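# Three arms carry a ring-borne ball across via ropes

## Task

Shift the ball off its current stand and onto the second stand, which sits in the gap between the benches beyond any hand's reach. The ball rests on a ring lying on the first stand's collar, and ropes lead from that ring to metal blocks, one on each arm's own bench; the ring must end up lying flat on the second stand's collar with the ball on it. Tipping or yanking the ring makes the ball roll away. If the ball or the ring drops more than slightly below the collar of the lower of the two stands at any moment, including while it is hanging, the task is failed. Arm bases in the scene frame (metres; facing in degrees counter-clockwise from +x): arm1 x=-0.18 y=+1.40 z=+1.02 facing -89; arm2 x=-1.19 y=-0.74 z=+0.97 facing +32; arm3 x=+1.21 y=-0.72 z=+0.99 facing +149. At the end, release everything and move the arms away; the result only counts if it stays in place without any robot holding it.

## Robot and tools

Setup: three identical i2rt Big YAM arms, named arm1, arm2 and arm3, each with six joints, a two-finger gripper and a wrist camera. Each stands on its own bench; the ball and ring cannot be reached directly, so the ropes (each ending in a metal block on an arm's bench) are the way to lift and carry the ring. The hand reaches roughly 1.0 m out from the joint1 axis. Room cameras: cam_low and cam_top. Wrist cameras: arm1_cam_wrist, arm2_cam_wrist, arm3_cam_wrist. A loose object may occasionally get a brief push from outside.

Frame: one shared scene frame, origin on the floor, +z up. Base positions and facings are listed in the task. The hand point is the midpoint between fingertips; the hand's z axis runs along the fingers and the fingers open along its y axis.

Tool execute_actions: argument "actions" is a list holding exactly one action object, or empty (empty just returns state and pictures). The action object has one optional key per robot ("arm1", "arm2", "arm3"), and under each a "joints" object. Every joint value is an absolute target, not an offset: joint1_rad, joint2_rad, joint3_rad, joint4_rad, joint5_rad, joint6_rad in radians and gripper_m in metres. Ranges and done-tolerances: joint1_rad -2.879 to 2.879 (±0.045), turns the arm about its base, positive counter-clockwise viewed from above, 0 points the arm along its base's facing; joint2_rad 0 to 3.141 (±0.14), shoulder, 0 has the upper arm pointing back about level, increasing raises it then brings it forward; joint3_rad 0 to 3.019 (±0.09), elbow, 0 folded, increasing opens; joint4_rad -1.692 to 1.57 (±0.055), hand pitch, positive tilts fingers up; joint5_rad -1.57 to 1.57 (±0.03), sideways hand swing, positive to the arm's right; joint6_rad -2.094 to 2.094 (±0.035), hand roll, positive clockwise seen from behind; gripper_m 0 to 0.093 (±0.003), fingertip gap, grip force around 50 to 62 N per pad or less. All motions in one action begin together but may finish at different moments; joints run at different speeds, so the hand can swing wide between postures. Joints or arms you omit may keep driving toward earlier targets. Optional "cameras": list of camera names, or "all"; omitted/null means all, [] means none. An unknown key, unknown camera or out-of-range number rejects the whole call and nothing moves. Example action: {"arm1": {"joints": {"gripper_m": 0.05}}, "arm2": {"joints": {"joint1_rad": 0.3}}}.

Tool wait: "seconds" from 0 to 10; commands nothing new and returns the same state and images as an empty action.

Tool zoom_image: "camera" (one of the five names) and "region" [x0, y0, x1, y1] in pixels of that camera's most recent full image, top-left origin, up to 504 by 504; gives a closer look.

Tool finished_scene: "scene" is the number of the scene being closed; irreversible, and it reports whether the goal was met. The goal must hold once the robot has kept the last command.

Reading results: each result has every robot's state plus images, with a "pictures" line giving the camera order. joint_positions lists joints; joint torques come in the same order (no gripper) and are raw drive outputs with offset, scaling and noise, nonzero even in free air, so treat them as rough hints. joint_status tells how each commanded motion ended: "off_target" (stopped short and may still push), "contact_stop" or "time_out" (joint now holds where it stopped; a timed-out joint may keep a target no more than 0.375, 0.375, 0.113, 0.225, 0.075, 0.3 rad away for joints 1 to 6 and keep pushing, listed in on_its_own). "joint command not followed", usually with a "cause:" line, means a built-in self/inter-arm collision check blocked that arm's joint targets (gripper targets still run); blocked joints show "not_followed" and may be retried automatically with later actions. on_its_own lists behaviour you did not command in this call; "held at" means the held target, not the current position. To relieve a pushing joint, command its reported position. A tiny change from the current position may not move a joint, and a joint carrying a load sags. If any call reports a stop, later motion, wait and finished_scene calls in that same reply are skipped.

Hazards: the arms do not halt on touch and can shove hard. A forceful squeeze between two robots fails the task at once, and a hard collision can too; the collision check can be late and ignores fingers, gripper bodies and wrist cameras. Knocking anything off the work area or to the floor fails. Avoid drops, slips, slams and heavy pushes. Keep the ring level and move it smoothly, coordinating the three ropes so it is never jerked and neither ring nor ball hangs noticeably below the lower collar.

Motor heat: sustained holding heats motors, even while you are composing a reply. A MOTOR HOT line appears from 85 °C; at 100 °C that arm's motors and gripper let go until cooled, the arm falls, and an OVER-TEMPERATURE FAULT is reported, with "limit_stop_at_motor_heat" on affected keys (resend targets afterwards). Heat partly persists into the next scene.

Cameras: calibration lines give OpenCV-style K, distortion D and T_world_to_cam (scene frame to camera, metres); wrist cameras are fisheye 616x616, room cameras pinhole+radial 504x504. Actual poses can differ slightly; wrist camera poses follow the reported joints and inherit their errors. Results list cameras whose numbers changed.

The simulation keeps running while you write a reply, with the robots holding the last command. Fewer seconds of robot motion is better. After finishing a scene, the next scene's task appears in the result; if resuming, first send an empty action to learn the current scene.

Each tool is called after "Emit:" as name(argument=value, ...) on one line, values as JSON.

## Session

Emit:
execute_actions(actions=[{"arm1":{"joints":{"joint1_rad":0.1,"joint2_rad":1.75,"joint3_rad":1.5,"joint4_rad":-1.3,"joint5_rad":0,"joint6_rad":0,"gripper_m":0.093}},"arm2":{"joints":{"joint1_rad":0,"joint2_rad":1.75,"joint3_rad":1.5,"joint4_rad":-1.3,"joint5_rad":0,"joint6_rad":0,"gripper_m":0.093}},"arm3":{"joints":{"joint1_rad":0,"joint2_rad":1.75,"joint3_rad":1.5,"joint4_rad":-1.3,"joint5_rad":0,"joint6_rad":0,"gripper_m":0.093}}}])

Scene clock: 1.77 s.
Joint torques (N m, as the arm reports them, + toward a larger angle): arm1=[ -2.32 -17.78  10.14   0.1   -0.06   0.05] | arm2=[  0.7  -14.85   8.53   0.49  -0.07   0.17] | arm3=[ -0.49 -15.35  10.35   0.11   0.14  -0.03]
arm1.joint_positions: joint1_rad=+0.105 joint2_rad=+1.743 joint3_rad=+1.482 joint4_rad=-1.285 joint5_rad=-0.001 joint6_rad=-0.011 gripper_m=+0.093
arm1.joint_status: all done
arm1.hand: x=-0.1108 y=+0.8762 z=+1.1662 quat_wxyz=(-0.004, -0.657, -0.754, +0.008) (m; scene frame)
arm2.joint_positions: joint1_rad=+0.007 joint2_rad=+1.741 joint3_rad=+1.495 joint4_rad=-1.284 joint5_rad=+0.001 joint6_rad=-0.013 gripper_m=+0.093
arm2.joint_status: all done
arm2.hand: x=-0.7379 y=-0.4632 z=+1.1266 quat_wxyz=(-0.024, +0.284, -0.959, -0.012) (m; scene frame)
arm3.joint_positions: joint1_rad=-0.005 joint2_rad=+1.754 joint3_rad=+1.476 joint4_rad=-1.289 joint5_rad=-0.005 joint6_rad=-0.008 gripper_m=+0.093
arm3.joint_status: all done
arm3.hand: x=+0.7535 y=-0.4463 z=+1.1240 quat_wxyz=(+0.003, +0.965, -0.263, -0.001) (m; scene frame)
pictures: arm1_cam_wrist, arm2_cam_wrist, arm3_cam_wrist, cam_low, cam_top
camera_calibration (this result's frames):
arm1_cam_wrist: T_world_to_cam=[[-0.990716, -0.135913, 0.00306979, 0.00699694], [-0.110144, 0.815705, 0.567885, -1.37996], [-0.0796871, 0.562275, -0.823102, 0.582222], [0, 0, 0, 1]] pos_world=[-0.0986674, 0.799224, 1.26287]
arm2_cam_wrist: T_world_to_cam=[[0.544603, -0.8386, -0.0125914, 0.0256592], [-0.702443, -0.46428, 0.53946, -1.33692], [-0.458237, -0.284947, -0.841917, 0.604013], [0, 0, 0, 1]] pos_world=[-0.676302, -0.427075, 1.23007]
arm3_cam_wrist: T_world_to_cam=[[0.50057, 0.865628, -0.0108522, 0.0206374], [0.709134, -0.402819, 0.578676, -1.36012], [0.496547, -0.297364, -0.815485, 0.533197], [0, 0, 0, 1]] pos_world=[0.689422, -0.407194, 1.22211]
Images, in order (width x height): arm1_cam_wrist 616x616, arm2_cam_wrist 616x616, arm3_cam_wrist 616x616, cam_low 504x504, cam_top 504x504.

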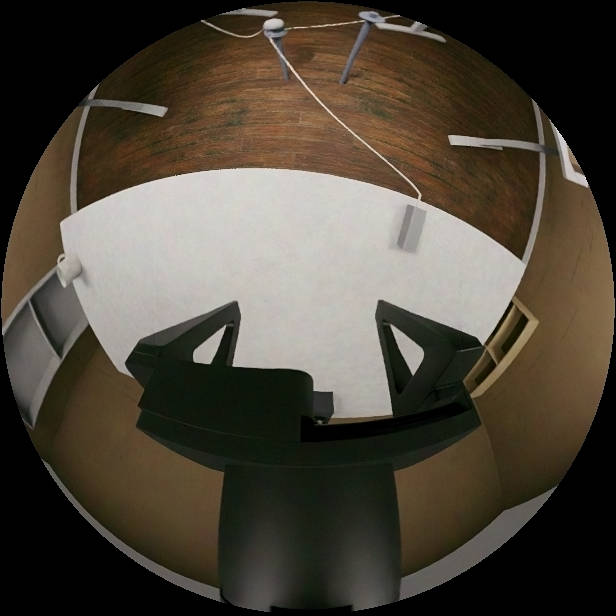

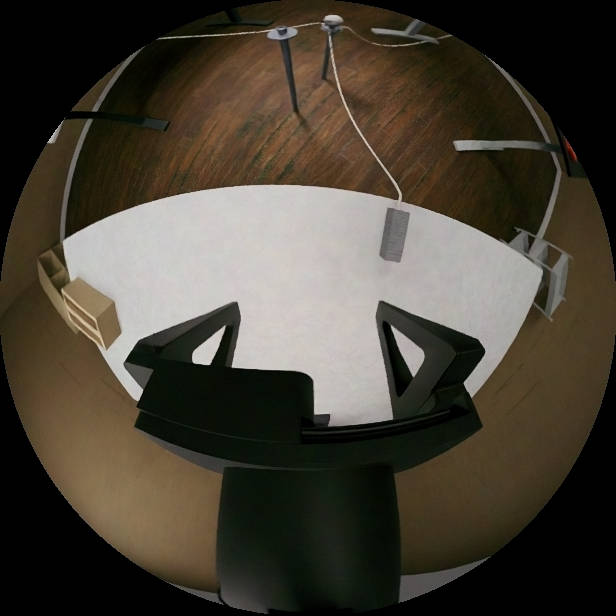

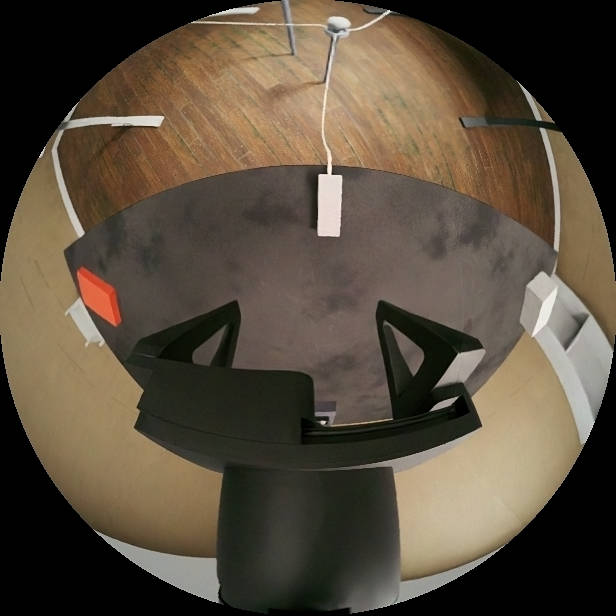

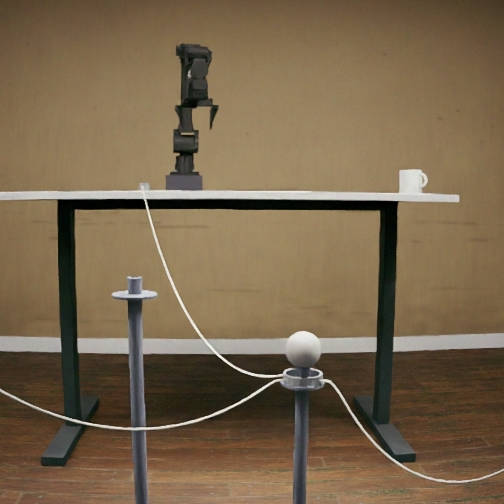

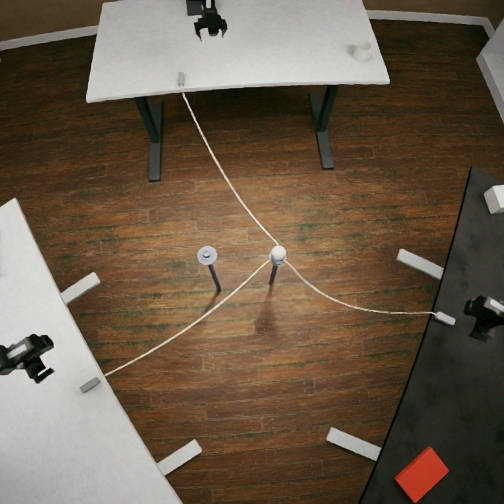

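Emit:
execute_actions(actions=[{"arm1":{"joints":{"joint1_rad":-0.172,"joint2_rad":1.99,"joint3_rad":1.56,"joint4_rad":-1.08,"joint6_rad":-0.15}},"arm2":{"joints":{"joint1_rad":-0.208,"joint2_rad":1.91,"joint3_rad":1.49,"joint4_rad":-1.08,"joint6_rad":-0.19}},"arm3":{"joints":{"joint1_rad":-0.045,"joint2_rad":1.94,"joint3_rad":1.55,"joint4_rad":-1.12}}}], cameras=[])

Emit:
execute_actions(actions=[{"arm1":{"joints":{"joint2_rad":2.11,"joint4_rad":-0.97}},"arm2":{"joints":{"joint2_rad":2.02,"joint4_rad":-0.97}},"arm3":{"joints":{"joint2_rad":2.05,"joint4_rad":-1.02}}}], cameras=["arm1_cam_wrist","arm2_cam_wrist","arm3_cam_wrist"])

Scene clock: 24.83 s.
Joint torques (N m, as the arm reports them, + toward a larger angle): arm1=[ -2.24 -23.87  10.98   1.38  -0.14  -0.14] | arm2=[  0.97 -18.42   8.09   1.94  -0.09  -0.06] | arm3=[ -1.   -18.8   10.89   0.95   0.12  -0.02]
arm1.joint_positions: joint1_rad=-0.168 joint2_rad=+2.013 joint3_rad=+1.521 joint4_rad=-1.096 joint5_rad=+0.001 joint6_rad=-0.139 gripper_m=+0.093
arm1.joint_status: all done
arm1.hand: x=-0.2635 y=+0.8305 z=+1.0371 quat_wxyz=(+0.011, -0.710, -0.704, -0.006) (m; scene frame)
arm2.joint_positions: joint1_rad=-0.206 joint2_rad=+1.923 joint3_rad=+1.487 joint4_rad=-1.097 joint5_rad=+0.001 joint6_rad=-0.177 gripper_m=+0.093
arm2.joint_status: all done
arm2.hand: x=-0.6519 y=-0.5504 z=+1.0270 quat_wxyz=(-0.022, +0.260, -0.965, -0.009) (m; scene frame)
arm3.joint_positions: joint1_rad=-0.044 joint2_rad=+1.961 joint3_rad=+1.511 joint4_rad=-1.132 joint5_rad=-0.004 joint6_rad=-0.008 gripper_m=+0.093
arm3.joint_status: all done
arm3.hand: x=+0.7279 y=-0.4046 z=+1.0270 quat_wxyz=(+0.004, +0.959, -0.282, +0.006) (m; scene frame)
pictures: none
No camera images: the call's "cameras" was empty. Leave "cameras" out to get every camera's image.

Scene clock: 25.93 s.
Joint torques (N m, as the arm reports them, + toward a larger angle): arm1=[ -2.3  -22.5   10.58   1.49  -0.14  -0.15] | arm2=[  0.94 -18.58   7.7    1.97  -0.08  -0.08] | arm3=[ -0.57 -18.3   10.5    1.01   0.12  -0.05]
arm1.joint_positions: joint1_rad=-0.168 joint2_rad=+2.111 joint3_rad=+1.521 joint4_rad=-0.987 joint5_rad=+0.001 joint6_rad=-0.140 gripper_m=+0.093
arm1.joint_status: all done
arm1.hand: x=-0.2659 y=+0.8180 z=+0.9818 quat_wxyz=(+0.008, -0.710, -0.704, -0.001) (m; scene frame)
arm2.joint_positions: joint1_rad=-0.206 joint2_rad=+2.013 joint3_rad=+1.487 joint4_rad=-0.988 joint5_rad=+0.001 joint6_rad=-0.177 gripper_m=+0.093
arm2.joint_status: all done
arm2.hand: x=-0.6350 y=-0.5435 z=+0.9778 quat_wxyz=(-0.032, +0.260, -0.965, -0.010) (m; scene frame)
arm3.joint_positions: joint1_rad=-0.044 joint2_rad=+2.053 joint3_rad=+1.511 joint4_rad=-1.032 joint5_rad=-0.004 joint6_rad=-0.008 gripper_m=+0.093
arm3.joint_status: all done
arm3.hand: x=+0.7163 y=-0.3970 z=+0.9752 quat_wxyz=(+0.003, +0.959, -0.282, +0.003) (m; scene frame)
pictures: arm1_cam_wrist, arm2_cam_wrist, arm3_cam_wrist
camera_calibration (this result's frames):
arm1_cam_wrist: T_world_to_cam=[[-0.999955, 0.00799214, 0.00510866, -0.276171], [0.00946582, 0.806216, 0.591546, -1.22848], [0.00060904, 0.591568, -0.806255, 0.431665], [0, 0, 0, 1]] pos_world=[-0.264792, 0.737265, 1.07614]
arm2_cam_wrist: T_world_to_cam=[[0.503108, -0.864214, -0.00408471, -0.148221], [-0.732889, -0.429152, 0.527923, -1.2106], [-0.457991, -0.262609, -0.849283, 0.522512], [0, 0, 0, 1]] pos_world=[-0.573356, -0.510408, 1.08226]
arm3_cam_wrist: T_world_to_cam=[[0.534897, 0.844857, -0.0100472, -0.0386434], [0.688416, -0.428895, 0.584921, -1.2294], [0.489866, -0.319789, -0.811028, 0.436591], [0, 0, 0, 1]] pos_world=[0.653137, -0.355017, 1.0728]
Images, in order (width x height): arm1_cam_wrist 616x616, arm2_cam_wrist 616x616, arm3_cam_wrist 616x616.

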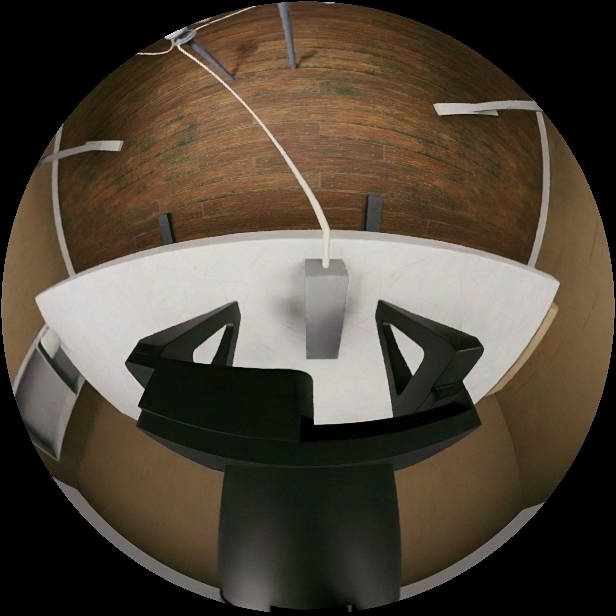

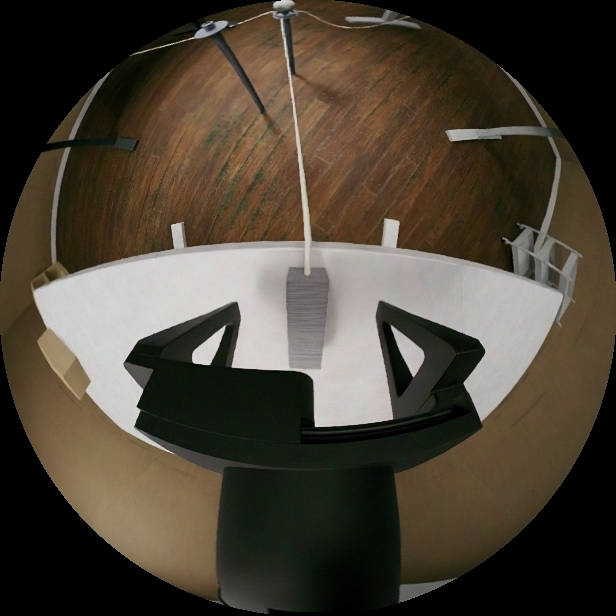

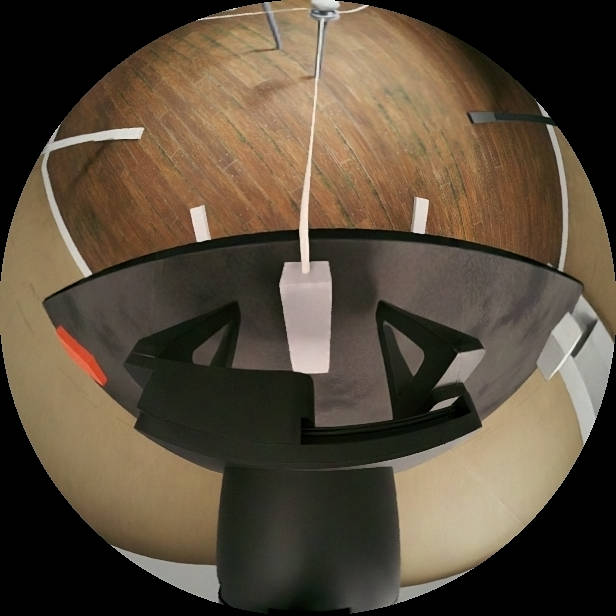

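Emit:
execute_actions(actions=[{"arm1":{"joints":{"joint1_rad":-0.186,"joint2_rad":2.135}},"arm2":{"joints":{"joint3_rad":1.435}},"arm3":{"joints":{"joint3_rad":1.50}}}], cameras=[])

Emit:
execute_actions(actions=[{"arm1":{"joints":{"gripper_m":0.0}},"arm2":{"joints":{"gripper_m":0.0}},"arm3":{"joints":{"gripper_m":0.0}}}], cameras=["cam_low","cam_top"])

Emit:
zoom_image(camera="cam_top", region=[180,220,320,300])

Scene clock: 33.30 s.
Joint torques (N m, as the arm reports them, + toward a larger angle): arm1=[ -2.27 -20.13  10.56   1.43  -0.14  -0.14] | arm2=[  1.31 -16.93   7.07   1.52  -0.08  -0.08] | arm3=[ -0.8  -17.98   6.66   0.99   0.12  -0.03]
arm1.joint_positions: joint1_rad=-0.182 joint2_rad=+2.111 joint3_rad=+1.521 joint4_rad=-0.987 joint5_rad=+0.001 joint6_rad=-0.140 gripper_m=+0.093
arm1.joint_status: all done
arm1.hand: x=-0.2744 y=+0.8193 z=+0.9818 quat_wxyz=(+0.008, -0.715, -0.699, -0.001) (m; scene frame)
arm2.joint_positions: joint1_rad=-0.206 joint2_rad=+2.013 joint3_rad=+1.437 joint4_rad=-0.983 joint5_rad=+0.001 joint6_rad=-0.177 gripper_m=+0.093
arm2.joint_status: all done
arm2.hand: x=-0.6549 y=-0.5505 z=+0.9610 quat_wxyz=(-0.009, +0.261, -0.965, -0.008) (m; scene frame)
arm3.joint_positions: joint1_rad=-0.044 joint2_rad=+2.053 joint3_rad=+1.511 joint4_rad=-1.032 joint5_rad=-0.004 joint6_rad=-0.008 gripper_m=+0.093
arm3.joint_status: all done
arm3.hand: x=+0.7163 y=-0.3970 z=+0.9752 quat_wxyz=(+0.003, +0.959, -0.282, +0.003) (m; scene frame)
pictures: none
No camera images: the call's "cameras" was empty. Leave "cameras" out to get every camera's image.

Scene clock: 34.00 s.
Joint torques (N m, as the arm reports them, + toward a larger angle): arm1=[ -2.26 -20.19  10.56   1.39  -0.12  -0.13] | arm2=[  1.01 -17.     6.98   1.65  -0.1   -0.05] | arm3=[ -0.92 -18.28   6.73   0.95   0.09  -0.06]
arm1.joint_positions: joint1_rad=-0.182 joint2_rad=+2.111 joint3_rad=+1.521 joint4_rad=-0.986 joint5_rad=+0.001 joint6_rad=-0.140 gripper_m=+0.023
arm1.joint_status: gripper_m off_target (ended at +0.023, target +0.000)
arm1.hand: x=-0.2744 y=+0.8191 z=+0.9816 quat_wxyz=(+0.008, -0.715, -0.699, -0.001) (m; scene frame)
arm2.joint_positions: joint1_rad=-0.206 joint2_rad=+2.013 joint3_rad=+1.437 joint4_rad=-0.983 joint5_rad=+0.001 joint6_rad=-0.179 gripper_m=+0.025
arm2.joint_status: gripper_m off_target (ended at +0.025, target +0.000)
arm2.hand: x=-0.6549 y=-0.5506 z=+0.9610 quat_wxyz=(-0.009, +0.261, -0.965, -0.007) (m; scene frame)
arm3.joint_positions: joint1_rad=-0.044 joint2_rad=+2.053 joint3_rad=+1.510 joint4_rad=-1.031 joint5_rad=-0.003 joint6_rad=-0.007 gripper_m=+0.025
arm3.joint_status: gripper_m off_target (ended at +0.025, target +0.000)
arm3.hand: x=+0.7167 y=-0.3970 z=+0.9749 quat_wxyz=(+0.003, +0.959, -0.282, +0.003) (m; scene frame)
pictures: cam_low, cam_top
Images, in order (width x height): cam_low 504x504, cam_top 504x504.

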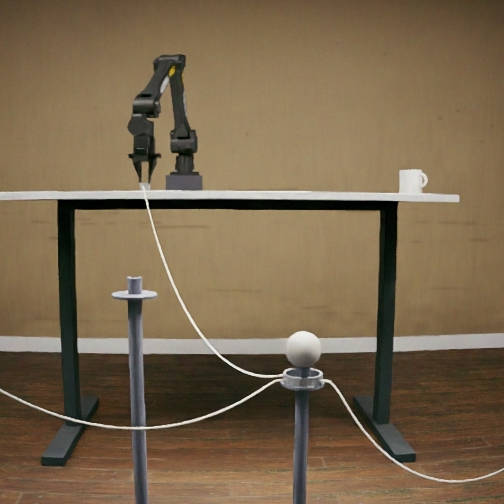

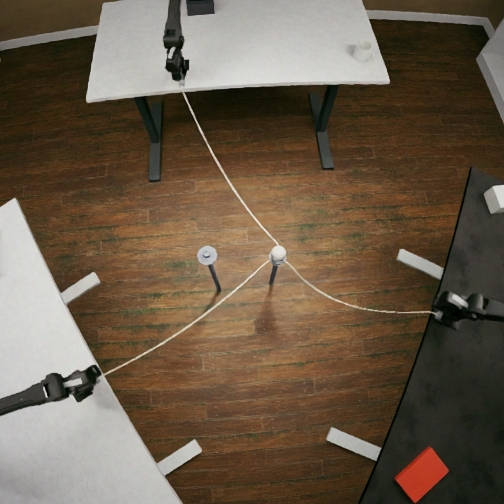

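Region (180, 220, 320, 300) of cam_top's 504x504 image, scaled by 3.600, with more detail than that image has; it fills the top 288 rows of this view, and the rest is white.

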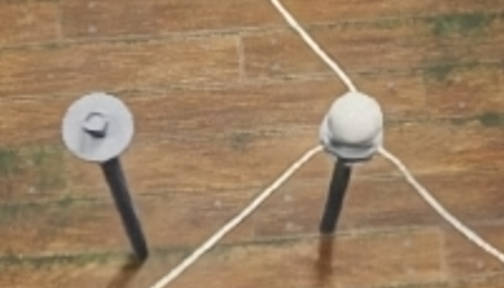

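Emit:
execute_actions(actions=[{"arm1":{"joints":{"gripper_m":0.05,"joint3_rad":1.495}}}], cameras=[])

Emit:
execute_actions(actions=[{"arm1":{"joints":{"gripper_m":0.0}},"arm2":{"joints":{"joint3_rad":1.7,"joint4_rad":-1.2}},"arm3":{"joints":{"joint2_rad":1.85}}}], cameras=["arm1_cam_wrist"])

Emit:
execute_actions(actions=[{"arm1":{"joints":{"joint3_rad":1.64,"joint2_rad":2.06}}}], cameras=[])

Emit:
execute_actions(actions=[{"arm1":{"joints":{"joint1_rad":0.31,"joint2_rad":2.0,"joint4_rad":-1.16,"joint6_rad":0.2}},"arm2":{"joints":{"joint1_rad":-0.085,"joint2_rad":2.1,"joint3_rad":2.0,"joint4_rad":-1.43,"joint6_rad":-0.1}},"arm3":{"joints":{"joint1_rad":-0.195,"joint2_rad":1.43,"joint3_rad":1.22,"joint4_rad":-1.36,"joint6_rad":-0.15}}}], cameras=["cam_low","cam_top"])

Scene clock: 65.93 s.
Joint torques (N m, as the arm reports them, + toward a larger angle): arm1=[ -2.28 -20.42   6.93   1.31  -0.13  -0.13] | arm2=[  1.21 -17.29   7.01   1.65  -0.07  -0.08] | arm3=[ -0.95 -17.99   6.78   0.89   0.08  -0.04]
arm1.joint_positions: joint1_rad=-0.182 joint2_rad=+2.115 joint3_rad=+1.501 joint4_rad=-0.985 joint5_rad=+0.001 joint6_rad=-0.140 gripper_m=+0.050
arm1.joint_status: all done
arm1.hand: x=-0.2729 y=+0.8288 z=+0.9732 quat_wxyz=(+0.015, -0.715, -0.699, -0.010) (m; scene frame)
arm2.joint_positions: joint1_rad=-0.206 joint2_rad=+2.013 joint3_rad=+1.437 joint4_rad=-0.983 joint5_rad=+0.001 joint6_rad=-0.179 gripper_m=+0.025
arm2.joint_status: not commanded
arm2.hand: x=-0.6549 y=-0.5506 z=+0.9610 quat_wxyz=(-0.009, +0.261, -0.965, -0.007) (m; scene frame)
arm3.joint_positions: joint1_rad=-0.044 joint2_rad=+2.053 joint3_rad=+1.510 joint4_rad=-1.031 joint5_rad=-0.003 joint6_rad=-0.007 gripper_m=+0.025
arm3.joint_status: not commanded
arm3.hand: x=+0.7167 y=-0.3970 z=+0.9749 quat_wxyz=(+0.003, +0.959, -0.282, +0.003) (m; scene frame)
pictures: none
No camera images: the call's "cameras" was empty. Leave "cameras" out to get every camera's image.

Scene clock: 67.27 s.
Joint torques (N m, as the arm reports them, + toward a larger angle): arm1=[ -2.27 -20.38   6.97   1.3   -0.12  -0.13] | arm2=[  1.49 -19.7   10.78   0.49  -0.1   -0.06] | arm3=[ -0.85 -16.     9.67   1.25   0.05  -0.05]
arm1.joint_positions: joint1_rad=-0.182 joint2_rad=+2.115 joint3_rad=+1.501 joint4_rad=-0.985 joint5_rad=+0.001 joint6_rad=-0.141 gripper_m=+0.024
arm1.joint_status: gripper_m off_target (ended at +0.024, target +0.000)
arm1.hand: x=-0.2728 y=+0.8288 z=+0.9732 quat_wxyz=(+0.014, -0.715, -0.699, -0.011) (m; scene frame)
arm2.joint_positions: joint1_rad=-0.206 joint2_rad=+2.021 joint3_rad=+1.666 joint4_rad=-1.185 joint5_rad=+0.001 joint6_rad=-0.179 gripper_m=+0.025
arm2.joint_status: all done
arm2.hand: x=-0.6127 y=-0.5363 z=+1.0349 quat_wxyz=(-0.018, +0.261, -0.965, -0.008) (m; scene frame)
arm3.joint_positions: joint1_rad=-0.044 joint2_rad=+1.844 joint3_rad=+1.486 joint4_rad=-1.030 joint5_rad=-0.003 joint6_rad=-0.007 gripper_m=+0.025
arm3.joint_status: all done
arm3.hand: x=+0.7096 y=-0.3923 z=+1.0850 quat_wxyz=(-0.024, +0.956, -0.281, -0.086) (m; scene frame)
pictures: arm1_cam_wrist
camera_calibration (this result's frames):
arm1_cam_wrist: T_world_to_cam=[[-0.999768, 0.0215149, 0.0012925, -0.290516], [0.0178491, 0.792823, 0.609191, -1.23591], [0.012082, 0.609072, -0.793023, 0.394133], [0, 0, 0, 1]] pos_world=[-0.273151, 0.74605, 1.06584]
Images, in order (width x height): arm1_cam_wrist 616x616.

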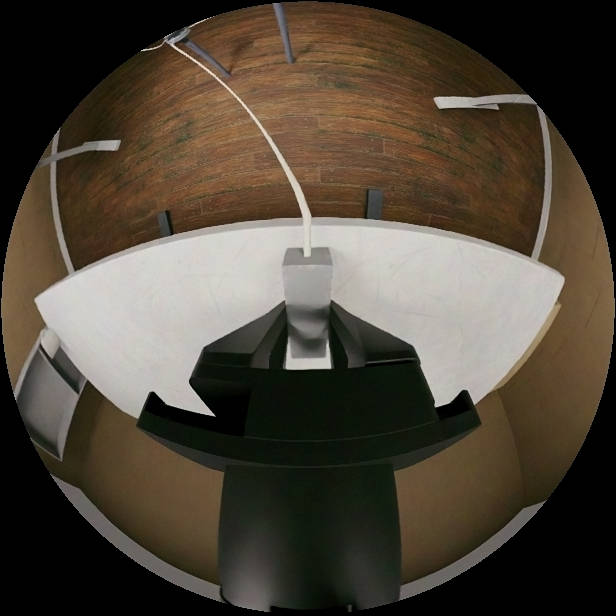

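Scene clock: 68.20 s.
Joint torques (N m, as the arm reports them, + toward a larger angle): arm1=[ -2.25 -26.65  12.43   1.42  -0.12  -0.13] | arm2=[  1.05 -18.61  10.78   0.56  -0.09  -0.08] | arm3=[ -0.79 -15.82   9.68   1.14   0.06  -0.05]
arm1.joint_positions: joint1_rad=-0.182 joint2_rad=+2.099 joint3_rad=+1.582 joint4_rad=-0.983 joint5_rad=+0.001 joint6_rad=-0.141 gripper_m=+0.024
arm1.joint_status: all done
arm1.hand: x=-0.2789 y=+0.7895 z=+1.0091 quat_wxyz=(-0.015, -0.714, -0.699, +0.029) (m; scene frame)
arm2.joint_positions: joint1_rad=-0.206 joint2_rad=+2.021 joint3_rad=+1.666 joint4_rad=-1.185 joint5_rad=+0.001 joint6_rad=-0.179 gripper_m=+0.025
arm2.joint_status: not commanded
arm2.hand: x=-0.6127 y=-0.5363 z=+1.0349 quat_wxyz=(-0.018, +0.261, -0.965, -0.008) (m; scene frame)
arm3.joint_positions: joint1_rad=-0.044 joint2_rad=+1.844 joint3_rad=+1.486 joint4_rad=-1.030 joint5_rad=-0.003 joint6_rad=-0.007 gripper_m=+0.025
arm3.joint_status: not commanded
arm3.hand: x=+0.7096 y=-0.3923 z=+1.0850 quat_wxyz=(-0.024, +0.956, -0.281, -0.086) (m; scene frame)
pictures: none
No camera images: the call's "cameras" was empty. Leave "cameras" out to get every camera's image.

Scene clock: 69.90 s.
Joint torques (N m, as the arm reports them, + toward a larger angle): arm1=[ -1.53 -25.65  12.42   0.    -0.01   0.04] | arm2=[  1.1  -21.58  11.67   0.36  -0.04   0.17] | arm3=[-0.5  -9.76  9.03  0.19 -0.08 -0.2 ]
arm1.joint_positions: joint1_rad=+0.304 joint2_rad=+2.036 joint3_rad=+1.584 joint4_rad=-1.144 joint5_rad=-0.001 joint6_rad=+0.190 gripper_m=+0.024
arm1.joint_status: all done
arm1.hand: x=+0.0098 y=+0.8429 z=+1.0429 quat_wxyz=(+0.017, -0.658, -0.753, -0.007) (m; scene frame)
arm2.joint_positions: joint1_rad=-0.085 joint2_rad=+2.108 joint3_rad=+1.958 joint4_rad=-1.415 joint5_rad=+0.000 joint6_rad=-0.112 gripper_m=+0.025
arm2.joint_status: all done
arm2.hand: x=-0.6069 y=-0.4512 z=+1.0911 quat_wxyz=(-0.006, +0.287, -0.958, -0.008) (m; scene frame)
arm3.joint_positions: joint1_rad=-0.199 joint2_rad=+1.425 joint3_rad=+1.216 joint4_rad=-1.351 joint5_rad=+0.000 joint6_rad=-0.142 gripper_m=+0.025
arm3.joint_status: all done
arm3.hand: x=+0.9001 y=-0.4407 z=+1.1746 quat_wxyz=(-0.002, +0.957, -0.292, -0.004) (m; scene frame)
pictures: cam_low, cam_top
Images, in order (width x height): cam_low 504x504, cam_top 504x504.

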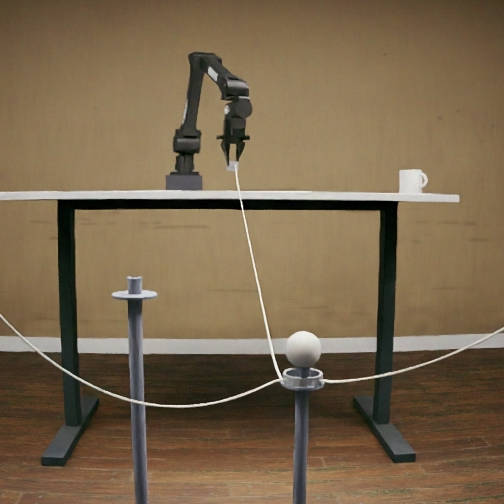

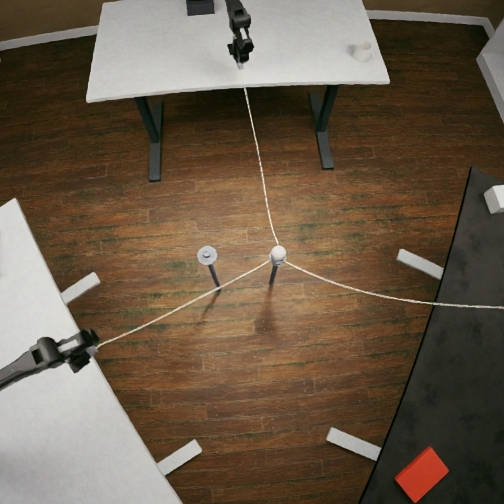

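Emit:
execute_actions(actions=[{"arm1":{"joints":{"joint2_rad":1.92,"joint4_rad":-1.25}},"arm2":{"joints":{"joint2_rad":1.91,"joint3_rad":1.83,"joint4_rad":-1.49}},"arm3":{"joints":{"joint2_rad":1.31,"joint4_rad":-1.48}}}], cameras=["cam_low","cam_top"])

Scene clock: 80.30 s.
Joint torques (N m, as the arm reports them, + toward a larger angle): arm1=[ -1.29 -23.68  12.72  -0.05  -0.01   0.04] | arm2=[  1.34 -17.31   8.47   0.63  -0.05   0.17] | arm3=[-0.9  -9.28  9.21  0.11 -0.08 -0.17]
arm1.joint_positions: joint1_rad=+0.304 joint2_rad=+1.944 joint3_rad=+1.584 joint4_rad=-1.234 joint5_rad=-0.001 joint6_rad=+0.190 gripper_m=+0.024
arm1.joint_status: all done
arm1.hand: x=+0.0055 y=+0.8565 z=+1.0951 quat_wxyz=(+0.016, -0.658, -0.753, -0.006) (m; scene frame)
arm2.joint_positions: joint1_rad=-0.085 joint2_rad=+1.908 joint3_rad=+1.830 joint4_rad=-1.478 joint5_rad=+0.000 joint6_rad=-0.112 gripper_m=+0.025
arm2.joint_status: all done
arm2.hand: x=-0.6584 y=-0.4784 z=+1.1623 quat_wxyz=(-0.011, +0.287, -0.958, -0.009) (m; scene frame)
arm3.joint_positions: joint1_rad=-0.199 joint2_rad=+1.317 joint3_rad=+1.216 joint4_rad=-1.468 joint5_rad=+0.000 joint6_rad=-0.142 gripper_m=+0.025
arm3.joint_status: all done
arm3.hand: x=+0.9279 y=-0.4657 z=+1.2144 quat_wxyz=(+0.000, +0.957, -0.291, +0.001) (m; scene frame)
pictures: cam_low, cam_top
Images, in order (width x height): cam_low 504x504, cam_top 504x504.

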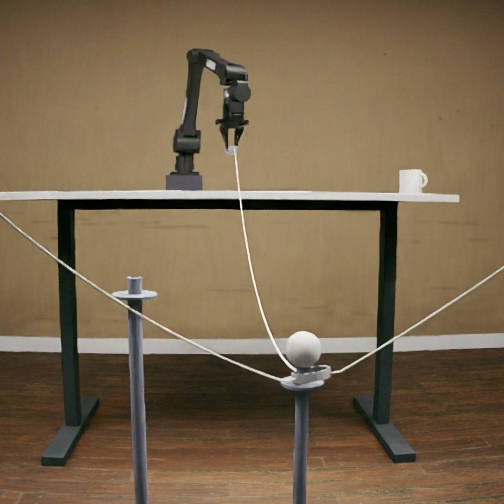

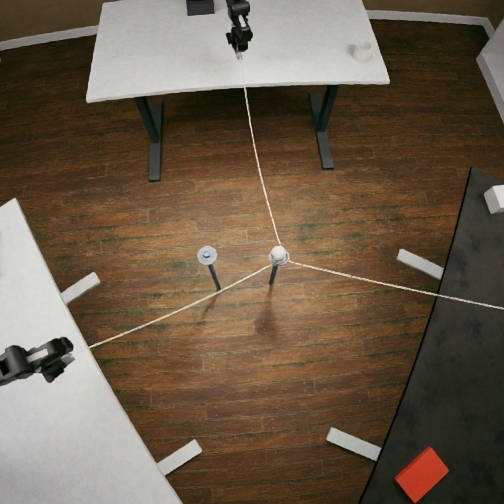

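Emit:
execute_actions(actions=[{"arm1":{"joints":{"joint4_rad":-1.33}},"arm2":{"joints":{"joint4_rad":-1.55}},"arm3":{"joints":{"joint4_rad":-1.39}}}], cameras=["cam_low","cam_top"])

Scene clock: 85.57 s.
Joint torques (N m, as the arm reports them, + toward a larger angle): arm1=[ -1.34 -23.48  12.62  -0.19  -0.02   0.04] | arm2=[  1.43 -17.67   8.31   0.32  -0.04   0.17] | arm3=[-0.48 -9.61  9.27  1.05 -0.08 -0.17]
arm1.joint_positions: joint1_rad=+0.304 joint2_rad=+1.944 joint3_rad=+1.584 joint4_rad=-1.314 joint5_rad=-0.001 joint6_rad=+0.190 gripper_m=+0.024
arm1.joint_status: all done
arm1.hand: x=-0.0007 y=+0.8751 z=+1.0966 quat_wxyz=(+0.050, -0.657, -0.752, -0.026) (m; scene frame)
arm2.joint_positions: joint1_rad=-0.085 joint2_rad=+1.908 joint3_rad=+1.830 joint4_rad=-1.532 joint5_rad=+0.000 joint6_rad=-0.112 gripper_m=+0.025
arm2.joint_status: all done
arm2.hand: x=-0.6703 y=-0.4845 z=+1.1624 quat_wxyz=(+0.016, +0.287, -0.958, -0.004) (m; scene frame)
arm3.joint_positions: joint1_rad=-0.199 joint2_rad=+1.317 joint3_rad=+1.216 joint4_rad=-1.400 joint5_rad=+0.000 joint6_rad=-0.142 gripper_m=+0.025
arm3.joint_status: all done
arm3.hand: x=+0.9154 y=-0.4545 z=+1.2150 quat_wxyz=(-0.014, +0.956, -0.291, -0.030) (m; scene frame)
pictures: cam_low, cam_top
Images, in order (width x height): cam_low 504x504, cam_top 504x504.

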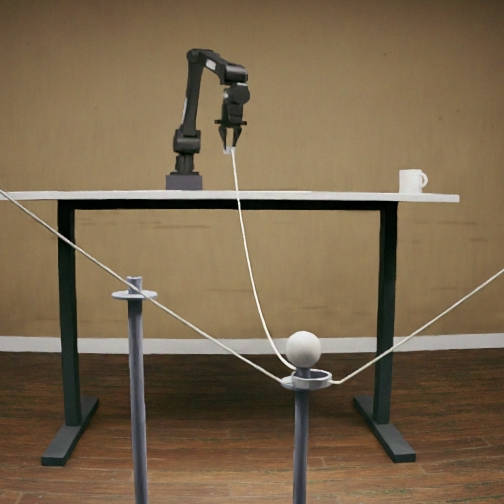

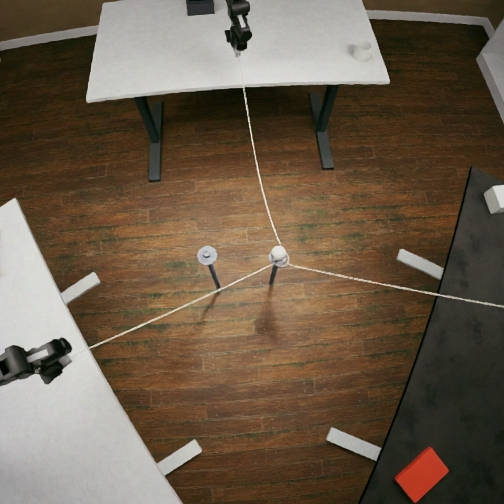

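Emit:
execute_actions(actions=[{"arm1":{"joints":{"joint2_rad":1.855}},"arm2":{"joints":{"joint4_rad":-1.59}},"arm3":{"joints":{"joint2_rad":1.35}}}], cameras=["cam_low","cam_top"])

Scene clock: 93.00 s.
Joint torques (N m, as the arm reports them, + toward a larger angle): arm1=[ -1.36 -23.82  12.87  -0.07  -0.01   0.04] | arm2=[  1.46 -17.41   8.26   0.18  -0.06   0.17] | arm3=[-0.83 -9.44  9.28  0.92 -0.07 -0.17]
arm1.joint_positions: joint1_rad=+0.304 joint2_rad=+1.888 joint3_rad=+1.584 joint4_rad=-1.314 joint5_rad=-0.001 joint6_rad=+0.190 gripper_m=+0.024
arm1.joint_status: all done
arm1.hand: x=+0.0002 y=+0.8730 z=+1.1268 quat_wxyz=(+0.026, -0.658, -0.753, -0.012) (m; scene frame)
arm2.joint_positions: joint1_rad=-0.085 joint2_rad=+1.908 joint3_rad=+1.830 joint4_rad=-1.572 joint5_rad=+0.000 joint6_rad=-0.112 gripper_m=+0.025
arm2.joint_status: all done
arm2.hand: x=-0.6791 y=-0.4889 z=+1.1629 quat_wxyz=(+0.036, +0.287, -0.957, +0.000) (m; scene frame)
arm3.joint_positions: joint1_rad=-0.199 joint2_rad=+1.349 joint3_rad=+1.216 joint4_rad=-1.400 joint5_rad=+0.000 joint6_rad=-0.142 gripper_m=+0.025
arm3.joint_status: all done
arm3.hand: x=+0.9132 y=-0.4525 z=+1.2031 quat_wxyz=(-0.008, +0.956, -0.291, -0.016) (m; scene frame)
pictures: cam_low, cam_top
Images, in order (width x height): cam_low 504x504, cam_top 504x504.

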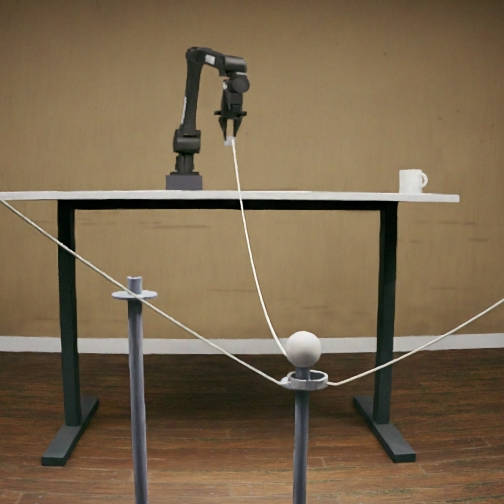

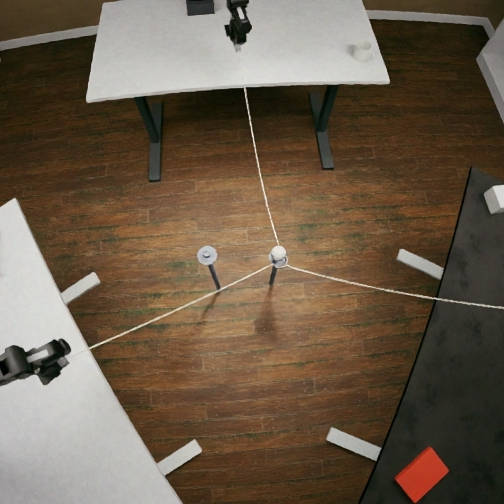

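Emit:
execute_actions(actions=[{"arm1":{"joints":{"joint4_rad":-1.41}},"arm2":{"joints":{"joint2_rad":1.865}},"arm3":{"joints":{"joint4_rad":-1.44}}}], cameras=["cam_low","cam_top"])

Emit:
zoom_image(camera="cam_top", region=[240,220,320,290])

Scene clock: 99.87 s.
Joint torques (N m, as the arm reports them, + toward a larger angle): arm1=[ -1.32 -23.52  12.74  -0.23  -0.01   0.04] | arm2=[  1.5  -20.22   8.29   0.24  -0.04   0.16] | arm3=[-0.57 -9.26  9.18  0.09 -0.07 -0.17]
arm1.joint_positions: joint1_rad=+0.304 joint2_rad=+1.888 joint3_rad=+1.584 joint4_rad=-1.394 joint5_rad=-0.001 joint6_rad=+0.190 gripper_m=+0.024
arm1.joint_status: all done
arm1.hand: x=-0.0060 y=+0.8915 z=+1.1287 quat_wxyz=(+0.061, -0.657, -0.751, -0.032) (m; scene frame)
arm2.joint_positions: joint1_rad=-0.085 joint2_rad=+1.907 joint3_rad=+1.830 joint4_rad=-1.572 joint5_rad=+0.000 joint6_rad=-0.112 gripper_m=+0.025
arm2.joint_status: all done
arm2.hand: x=-0.6792 y=-0.4890 z=+1.1637 quat_wxyz=(+0.035, +0.287, -0.957, +0.000) (m; scene frame)
arm3.joint_positions: joint1_rad=-0.199 joint2_rad=+1.349 joint3_rad=+1.216 joint4_rad=-1.428 joint5_rad=+0.000 joint6_rad=-0.142 gripper_m=+0.025
arm3.joint_status: all done
arm3.hand: x=+0.9184 y=-0.4571 z=+1.2030 quat_wxyz=(-0.002, +0.957, -0.291, -0.003) (m; scene frame)
pictures: cam_low, cam_top
Images, in order (width x height): cam_low 504x504, cam_top 504x504.

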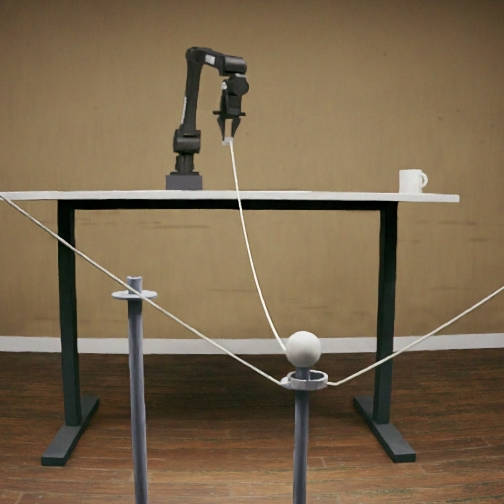

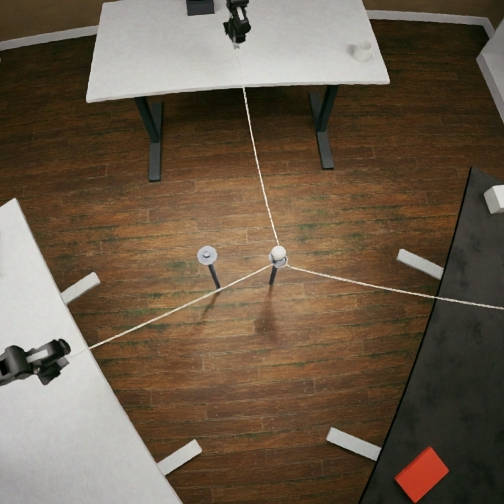

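Region (240, 220, 320, 290) of cam_top's 504x504 image, scaled by 6.300, with more detail than that image has; it fills the top 441 rows of this view, and the rest is white.

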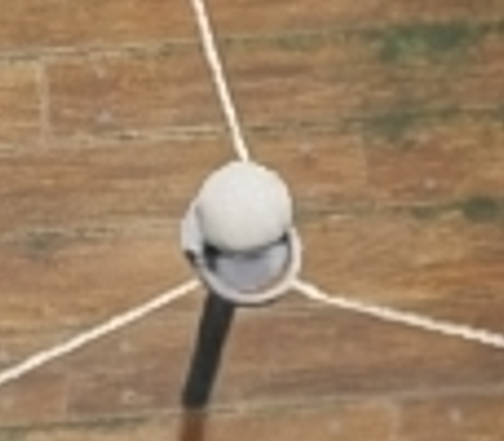

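Ring south ~2 cm; pull arm1 more.

Emit:
execute_actions(actions=[{"arm1":{"joints":{"joint2_rad":1.81,"joint4_rad":-1.47}},"arm2":{"joints":{"joint2_rad":1.85}}}], cameras=["cam_low","cam_top"])

Emit:
zoom_image(camera="cam_top", region=[240,220,320,290])

Scene clock: 104.90 s.
Joint torques (N m, as the arm reports them, + toward a larger angle): arm1=[ -1.3  -23.6   12.83  -0.27  -0.01   0.05] | arm2=[  1.4  -20.61   8.4    0.24  -0.04   0.15] | arm3=[-0.51 -9.41  9.11  0.14 -0.07 -0.16]
arm1.joint_positions: joint1_rad=+0.304 joint2_rad=+1.845 joint3_rad=+1.584 joint4_rad=-1.454 joint5_rad=-0.001 joint6_rad=+0.190 gripper_m=+0.024
arm1.joint_status: all done
arm1.hand: x=-0.0103 y=+0.9048 z=+1.1528 quat_wxyz=(+0.068, -0.656, -0.751, -0.037) (m; scene frame)
arm2.joint_positions: joint1_rad=-0.085 joint2_rad=+1.888 joint3_rad=+1.830 joint4_rad=-1.572 joint5_rad=+0.000 joint6_rad=-0.112 gripper_m=+0.025
arm2.joint_status: all done
arm2.hand: x=-0.6803 y=-0.4897 z=+1.1740 quat_wxyz=(+0.026, +0.287, -0.958, -0.002) (m; scene frame)
arm3.joint_positions: joint1_rad=-0.199 joint2_rad=+1.349 joint3_rad=+1.216 joint4_rad=-1.428 joint5_rad=+0.000 joint6_rad=-0.142 gripper_m=+0.025
arm3.joint_status: not commanded
arm3.hand: x=+0.9184 y=-0.4571 z=+1.2030 quat_wxyz=(-0.002, +0.957, -0.291, -0.003) (m; scene frame)
pictures: cam_low, cam_top
Images, in order (width x height): cam_low 504x504, cam_top 504x504.

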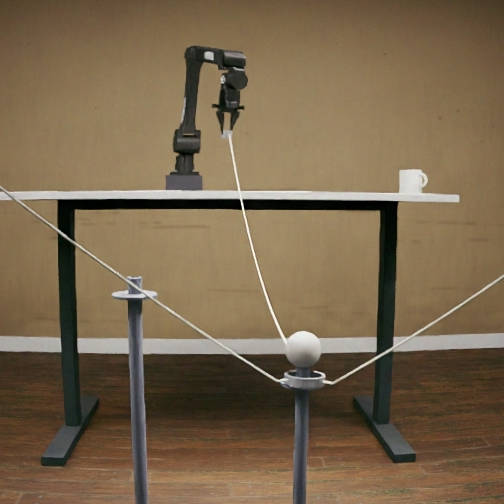

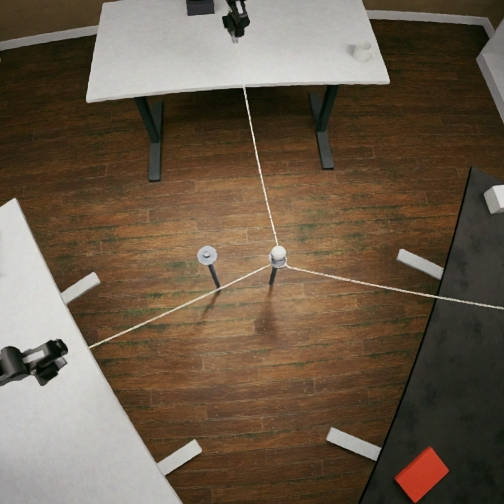

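Region (240, 220, 320, 290) of cam_top's 504x504 image, scaled by 6.300, with more detail than that image has; it fills the top 441 rows of this view, and the rest is white.

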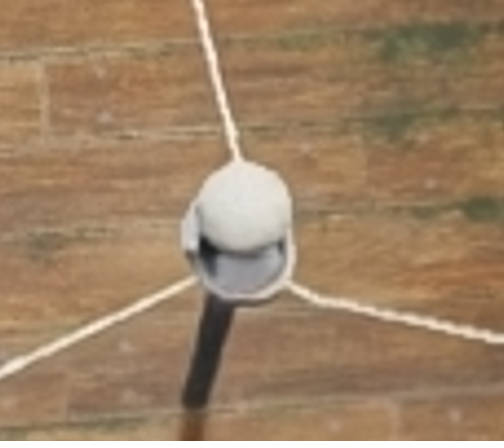

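Emit:
execute_actions(actions=[{"arm1":{"joints":{"joint2_rad":1.765,"joint4_rad":-1.53}},"arm2":{"joints":{"joint2_rad":1.83}},"arm3":{"joints":{"joint2_rad":1.30}}}], cameras=["cam_low","cam_top"])

Emit:
zoom_image(camera="cam_top", region=[240,220,320,290])

Scene clock: 110.67 s.
Joint torques (N m, as the arm reports them, + toward a larger angle): arm1=[ -1.35 -22.73  12.82  -0.32  -0.01   0.04] | arm2=[  1.36 -20.14   8.37   0.32  -0.05   0.17] | arm3=[ -0.57 -11.2    9.25   0.14  -0.08  -0.16]
arm1.joint_positions: joint1_rad=+0.304 joint2_rad=+1.799 joint3_rad=+1.584 joint4_rad=-1.512 joint5_rad=-0.001 joint6_rad=+0.190 gripper_m=+0.024
arm1.joint_status: all done
arm1.hand: x=-0.0149 y=+0.9188 z=+1.1777 quat_wxyz=(+0.073, -0.656, -0.750, -0.040) (m; scene frame)
arm2.joint_positions: joint1_rad=-0.085 joint2_rad=+1.870 joint3_rad=+1.830 joint4_rad=-1.572 joint5_rad=+0.000 joint6_rad=-0.112 gripper_m=+0.025
arm2.joint_status: all done
arm2.hand: x=-0.6815 y=-0.4905 z=+1.1838 quat_wxyz=(+0.017, +0.287, -0.958, -0.004) (m; scene frame)
arm3.joint_positions: joint1_rad=-0.199 joint2_rad=+1.326 joint3_rad=+1.216 joint4_rad=-1.428 joint5_rad=+0.000 joint6_rad=-0.142 gripper_m=+0.025
arm3.joint_status: all done
arm3.hand: x=+0.9199 y=-0.4585 z=+1.2113 quat_wxyz=(-0.006, +0.956, -0.291, -0.013) (m; scene frame)
pictures: cam_low, cam_top
Images, in order (width x height): cam_low 504x504, cam_top 504x504.

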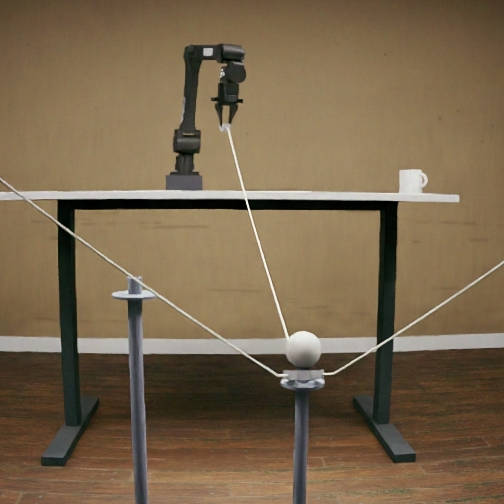

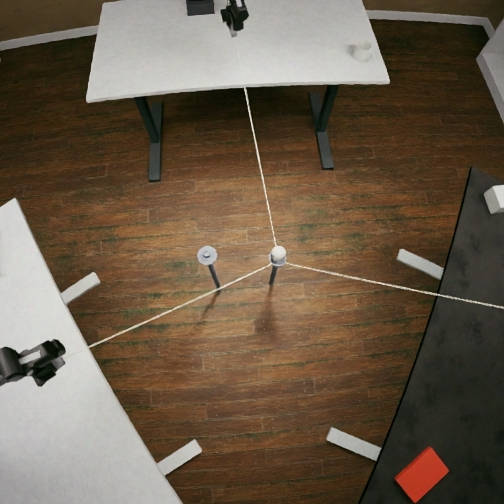

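Region (240, 220, 320, 290) of cam_top's 504x504 image, scaled by 6.300, with more detail than that image has; it fills the top 441 rows of this view, and the rest is white.

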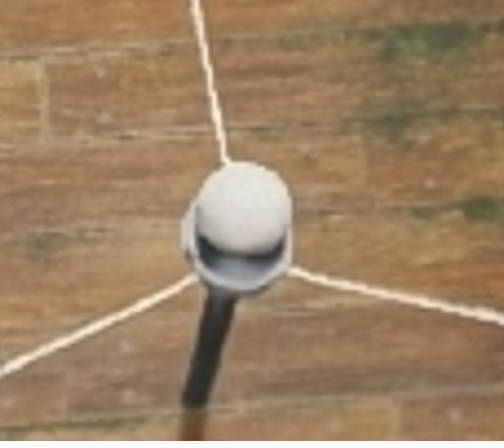

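Emit:
execute_actions(actions=[{"arm1":{"joints":{"joint2_rad":1.735,"joint4_rad":-1.58}},"arm2":{"joints":{"joint2_rad":1.81}},"arm3":{"joints":{"joint2_rad":1.275}}}], cameras=["cam_low"])

Emit:
execute_actions(actions=[{"arm1":{"joints":{"joint2_rad":1.70,"joint4_rad":-1.6}},"arm2":{"joints":{"joint2_rad":1.78}},"arm3":{"joints":{"joint2_rad":1.23}}}], cameras=["cam_low","cam_top"])

Scene clock: 117.83 s.
Joint torques (N m, as the arm reports them, + toward a larger angle): arm1=[ -1.27 -23.35  12.9   -0.66  -0.02   0.05] | arm2=[  1.39 -19.23   8.29   0.33  -0.04   0.16] | arm3=[ -0.61 -10.95   9.32   0.21  -0.07  -0.15]
arm1.joint_positions: joint1_rad=+0.304 joint2_rad=+1.779 joint3_rad=+1.584 joint4_rad=-1.556 joint5_rad=-0.001 joint6_rad=+0.190 gripper_m=+0.024
arm1.joint_status: all done
arm1.hand: x=-0.0184 y=+0.9295 z=+1.1894 quat_wxyz=(+0.083, -0.655, -0.749, -0.046) (m; scene frame)
arm2.joint_positions: joint1_rad=-0.085 joint2_rad=+1.846 joint3_rad=+1.830 joint4_rad=-1.572 joint5_rad=+0.000 joint6_rad=-0.112 gripper_m=+0.025
arm2.joint_status: all done
arm2.hand: x=-0.6834 y=-0.4917 z=+1.1969 quat_wxyz=(+0.005, +0.287, -0.958, -0.006) (m; scene frame)
arm3.joint_positions: joint1_rad=-0.199 joint2_rad=+1.303 joint3_rad=+1.216 joint4_rad=-1.428 joint5_rad=+0.000 joint6_rad=-0.142 gripper_m=+0.025
arm3.joint_status: all done
arm3.hand: x=+0.9216 y=-0.4601 z=+1.2197 quat_wxyz=(-0.011, +0.956, -0.291, -0.024) (m; scene frame)
pictures: cam_low
Images, in order (width x height): cam_low 504x504.

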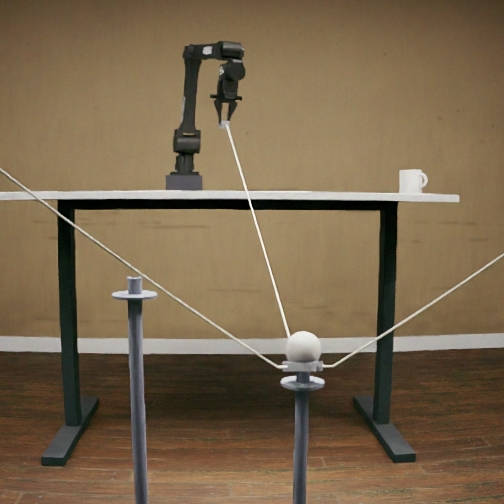

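Scene clock: 118.60 s.
Joint torques (N m, as the arm reports them, + toward a larger angle): arm1=[ -1.35 -22.17  13.01  -0.68  -0.01   0.05] | arm2=[  1.41 -19.14   8.37   0.4   -0.04   0.16] | arm3=[-0.34 -9.96  9.43  0.22 -0.09 -0.18]
arm1.joint_positions: joint1_rad=+0.304 joint2_rad=+1.741 joint3_rad=+1.584 joint4_rad=-1.575 joint5_rad=-0.001 joint6_rad=+0.190 gripper_m=+0.024
arm1.joint_status: all done
arm1.hand: x=-0.0203 y=+0.9355 z=+1.2080 quat_wxyz=(+0.075, -0.656, -0.750, -0.041) (m; scene frame)
arm2.joint_positions: joint1_rad=-0.085 joint2_rad=+1.818 joint3_rad=+1.830 joint4_rad=-1.572 joint5_rad=+0.000 joint6_rad=-0.112 gripper_m=+0.025
arm2.joint_status: all done
arm2.hand: x=-0.6860 y=-0.4932 z=+1.2122 quat_wxyz=(-0.009, +0.287, -0.958, -0.008) (m; scene frame)
arm3.joint_positions: joint1_rad=-0.199 joint2_rad=+1.253 joint3_rad=+1.216 joint4_rad=-1.428 joint5_rad=+0.000 joint6_rad=-0.142 gripper_m=+0.025
arm3.joint_status: all done
arm3.hand: x=+0.9258 y=-0.4638 z=+1.2374 quat_wxyz=(-0.022, +0.955, -0.291, -0.046) (m; scene frame)
pictures: cam_low, cam_top
Images, in order (width x height): cam_low 504x504, cam_top 504x504.

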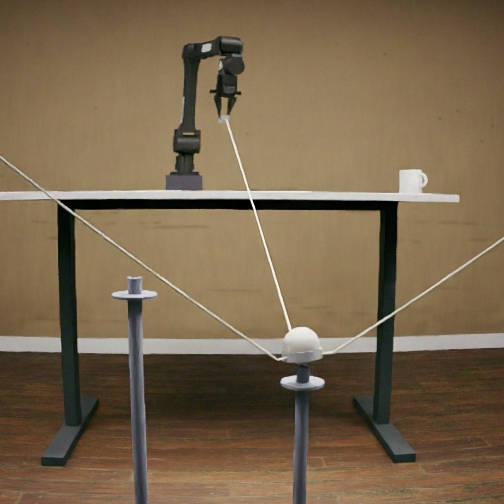

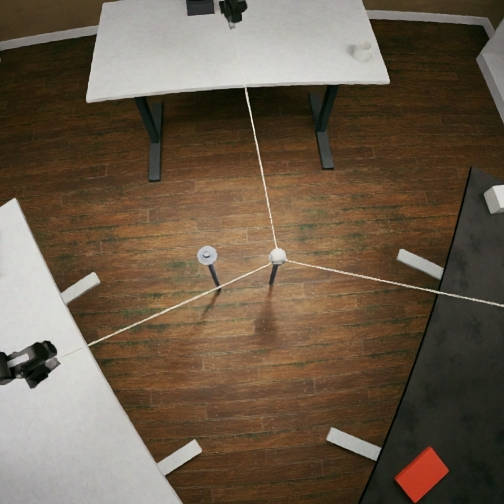

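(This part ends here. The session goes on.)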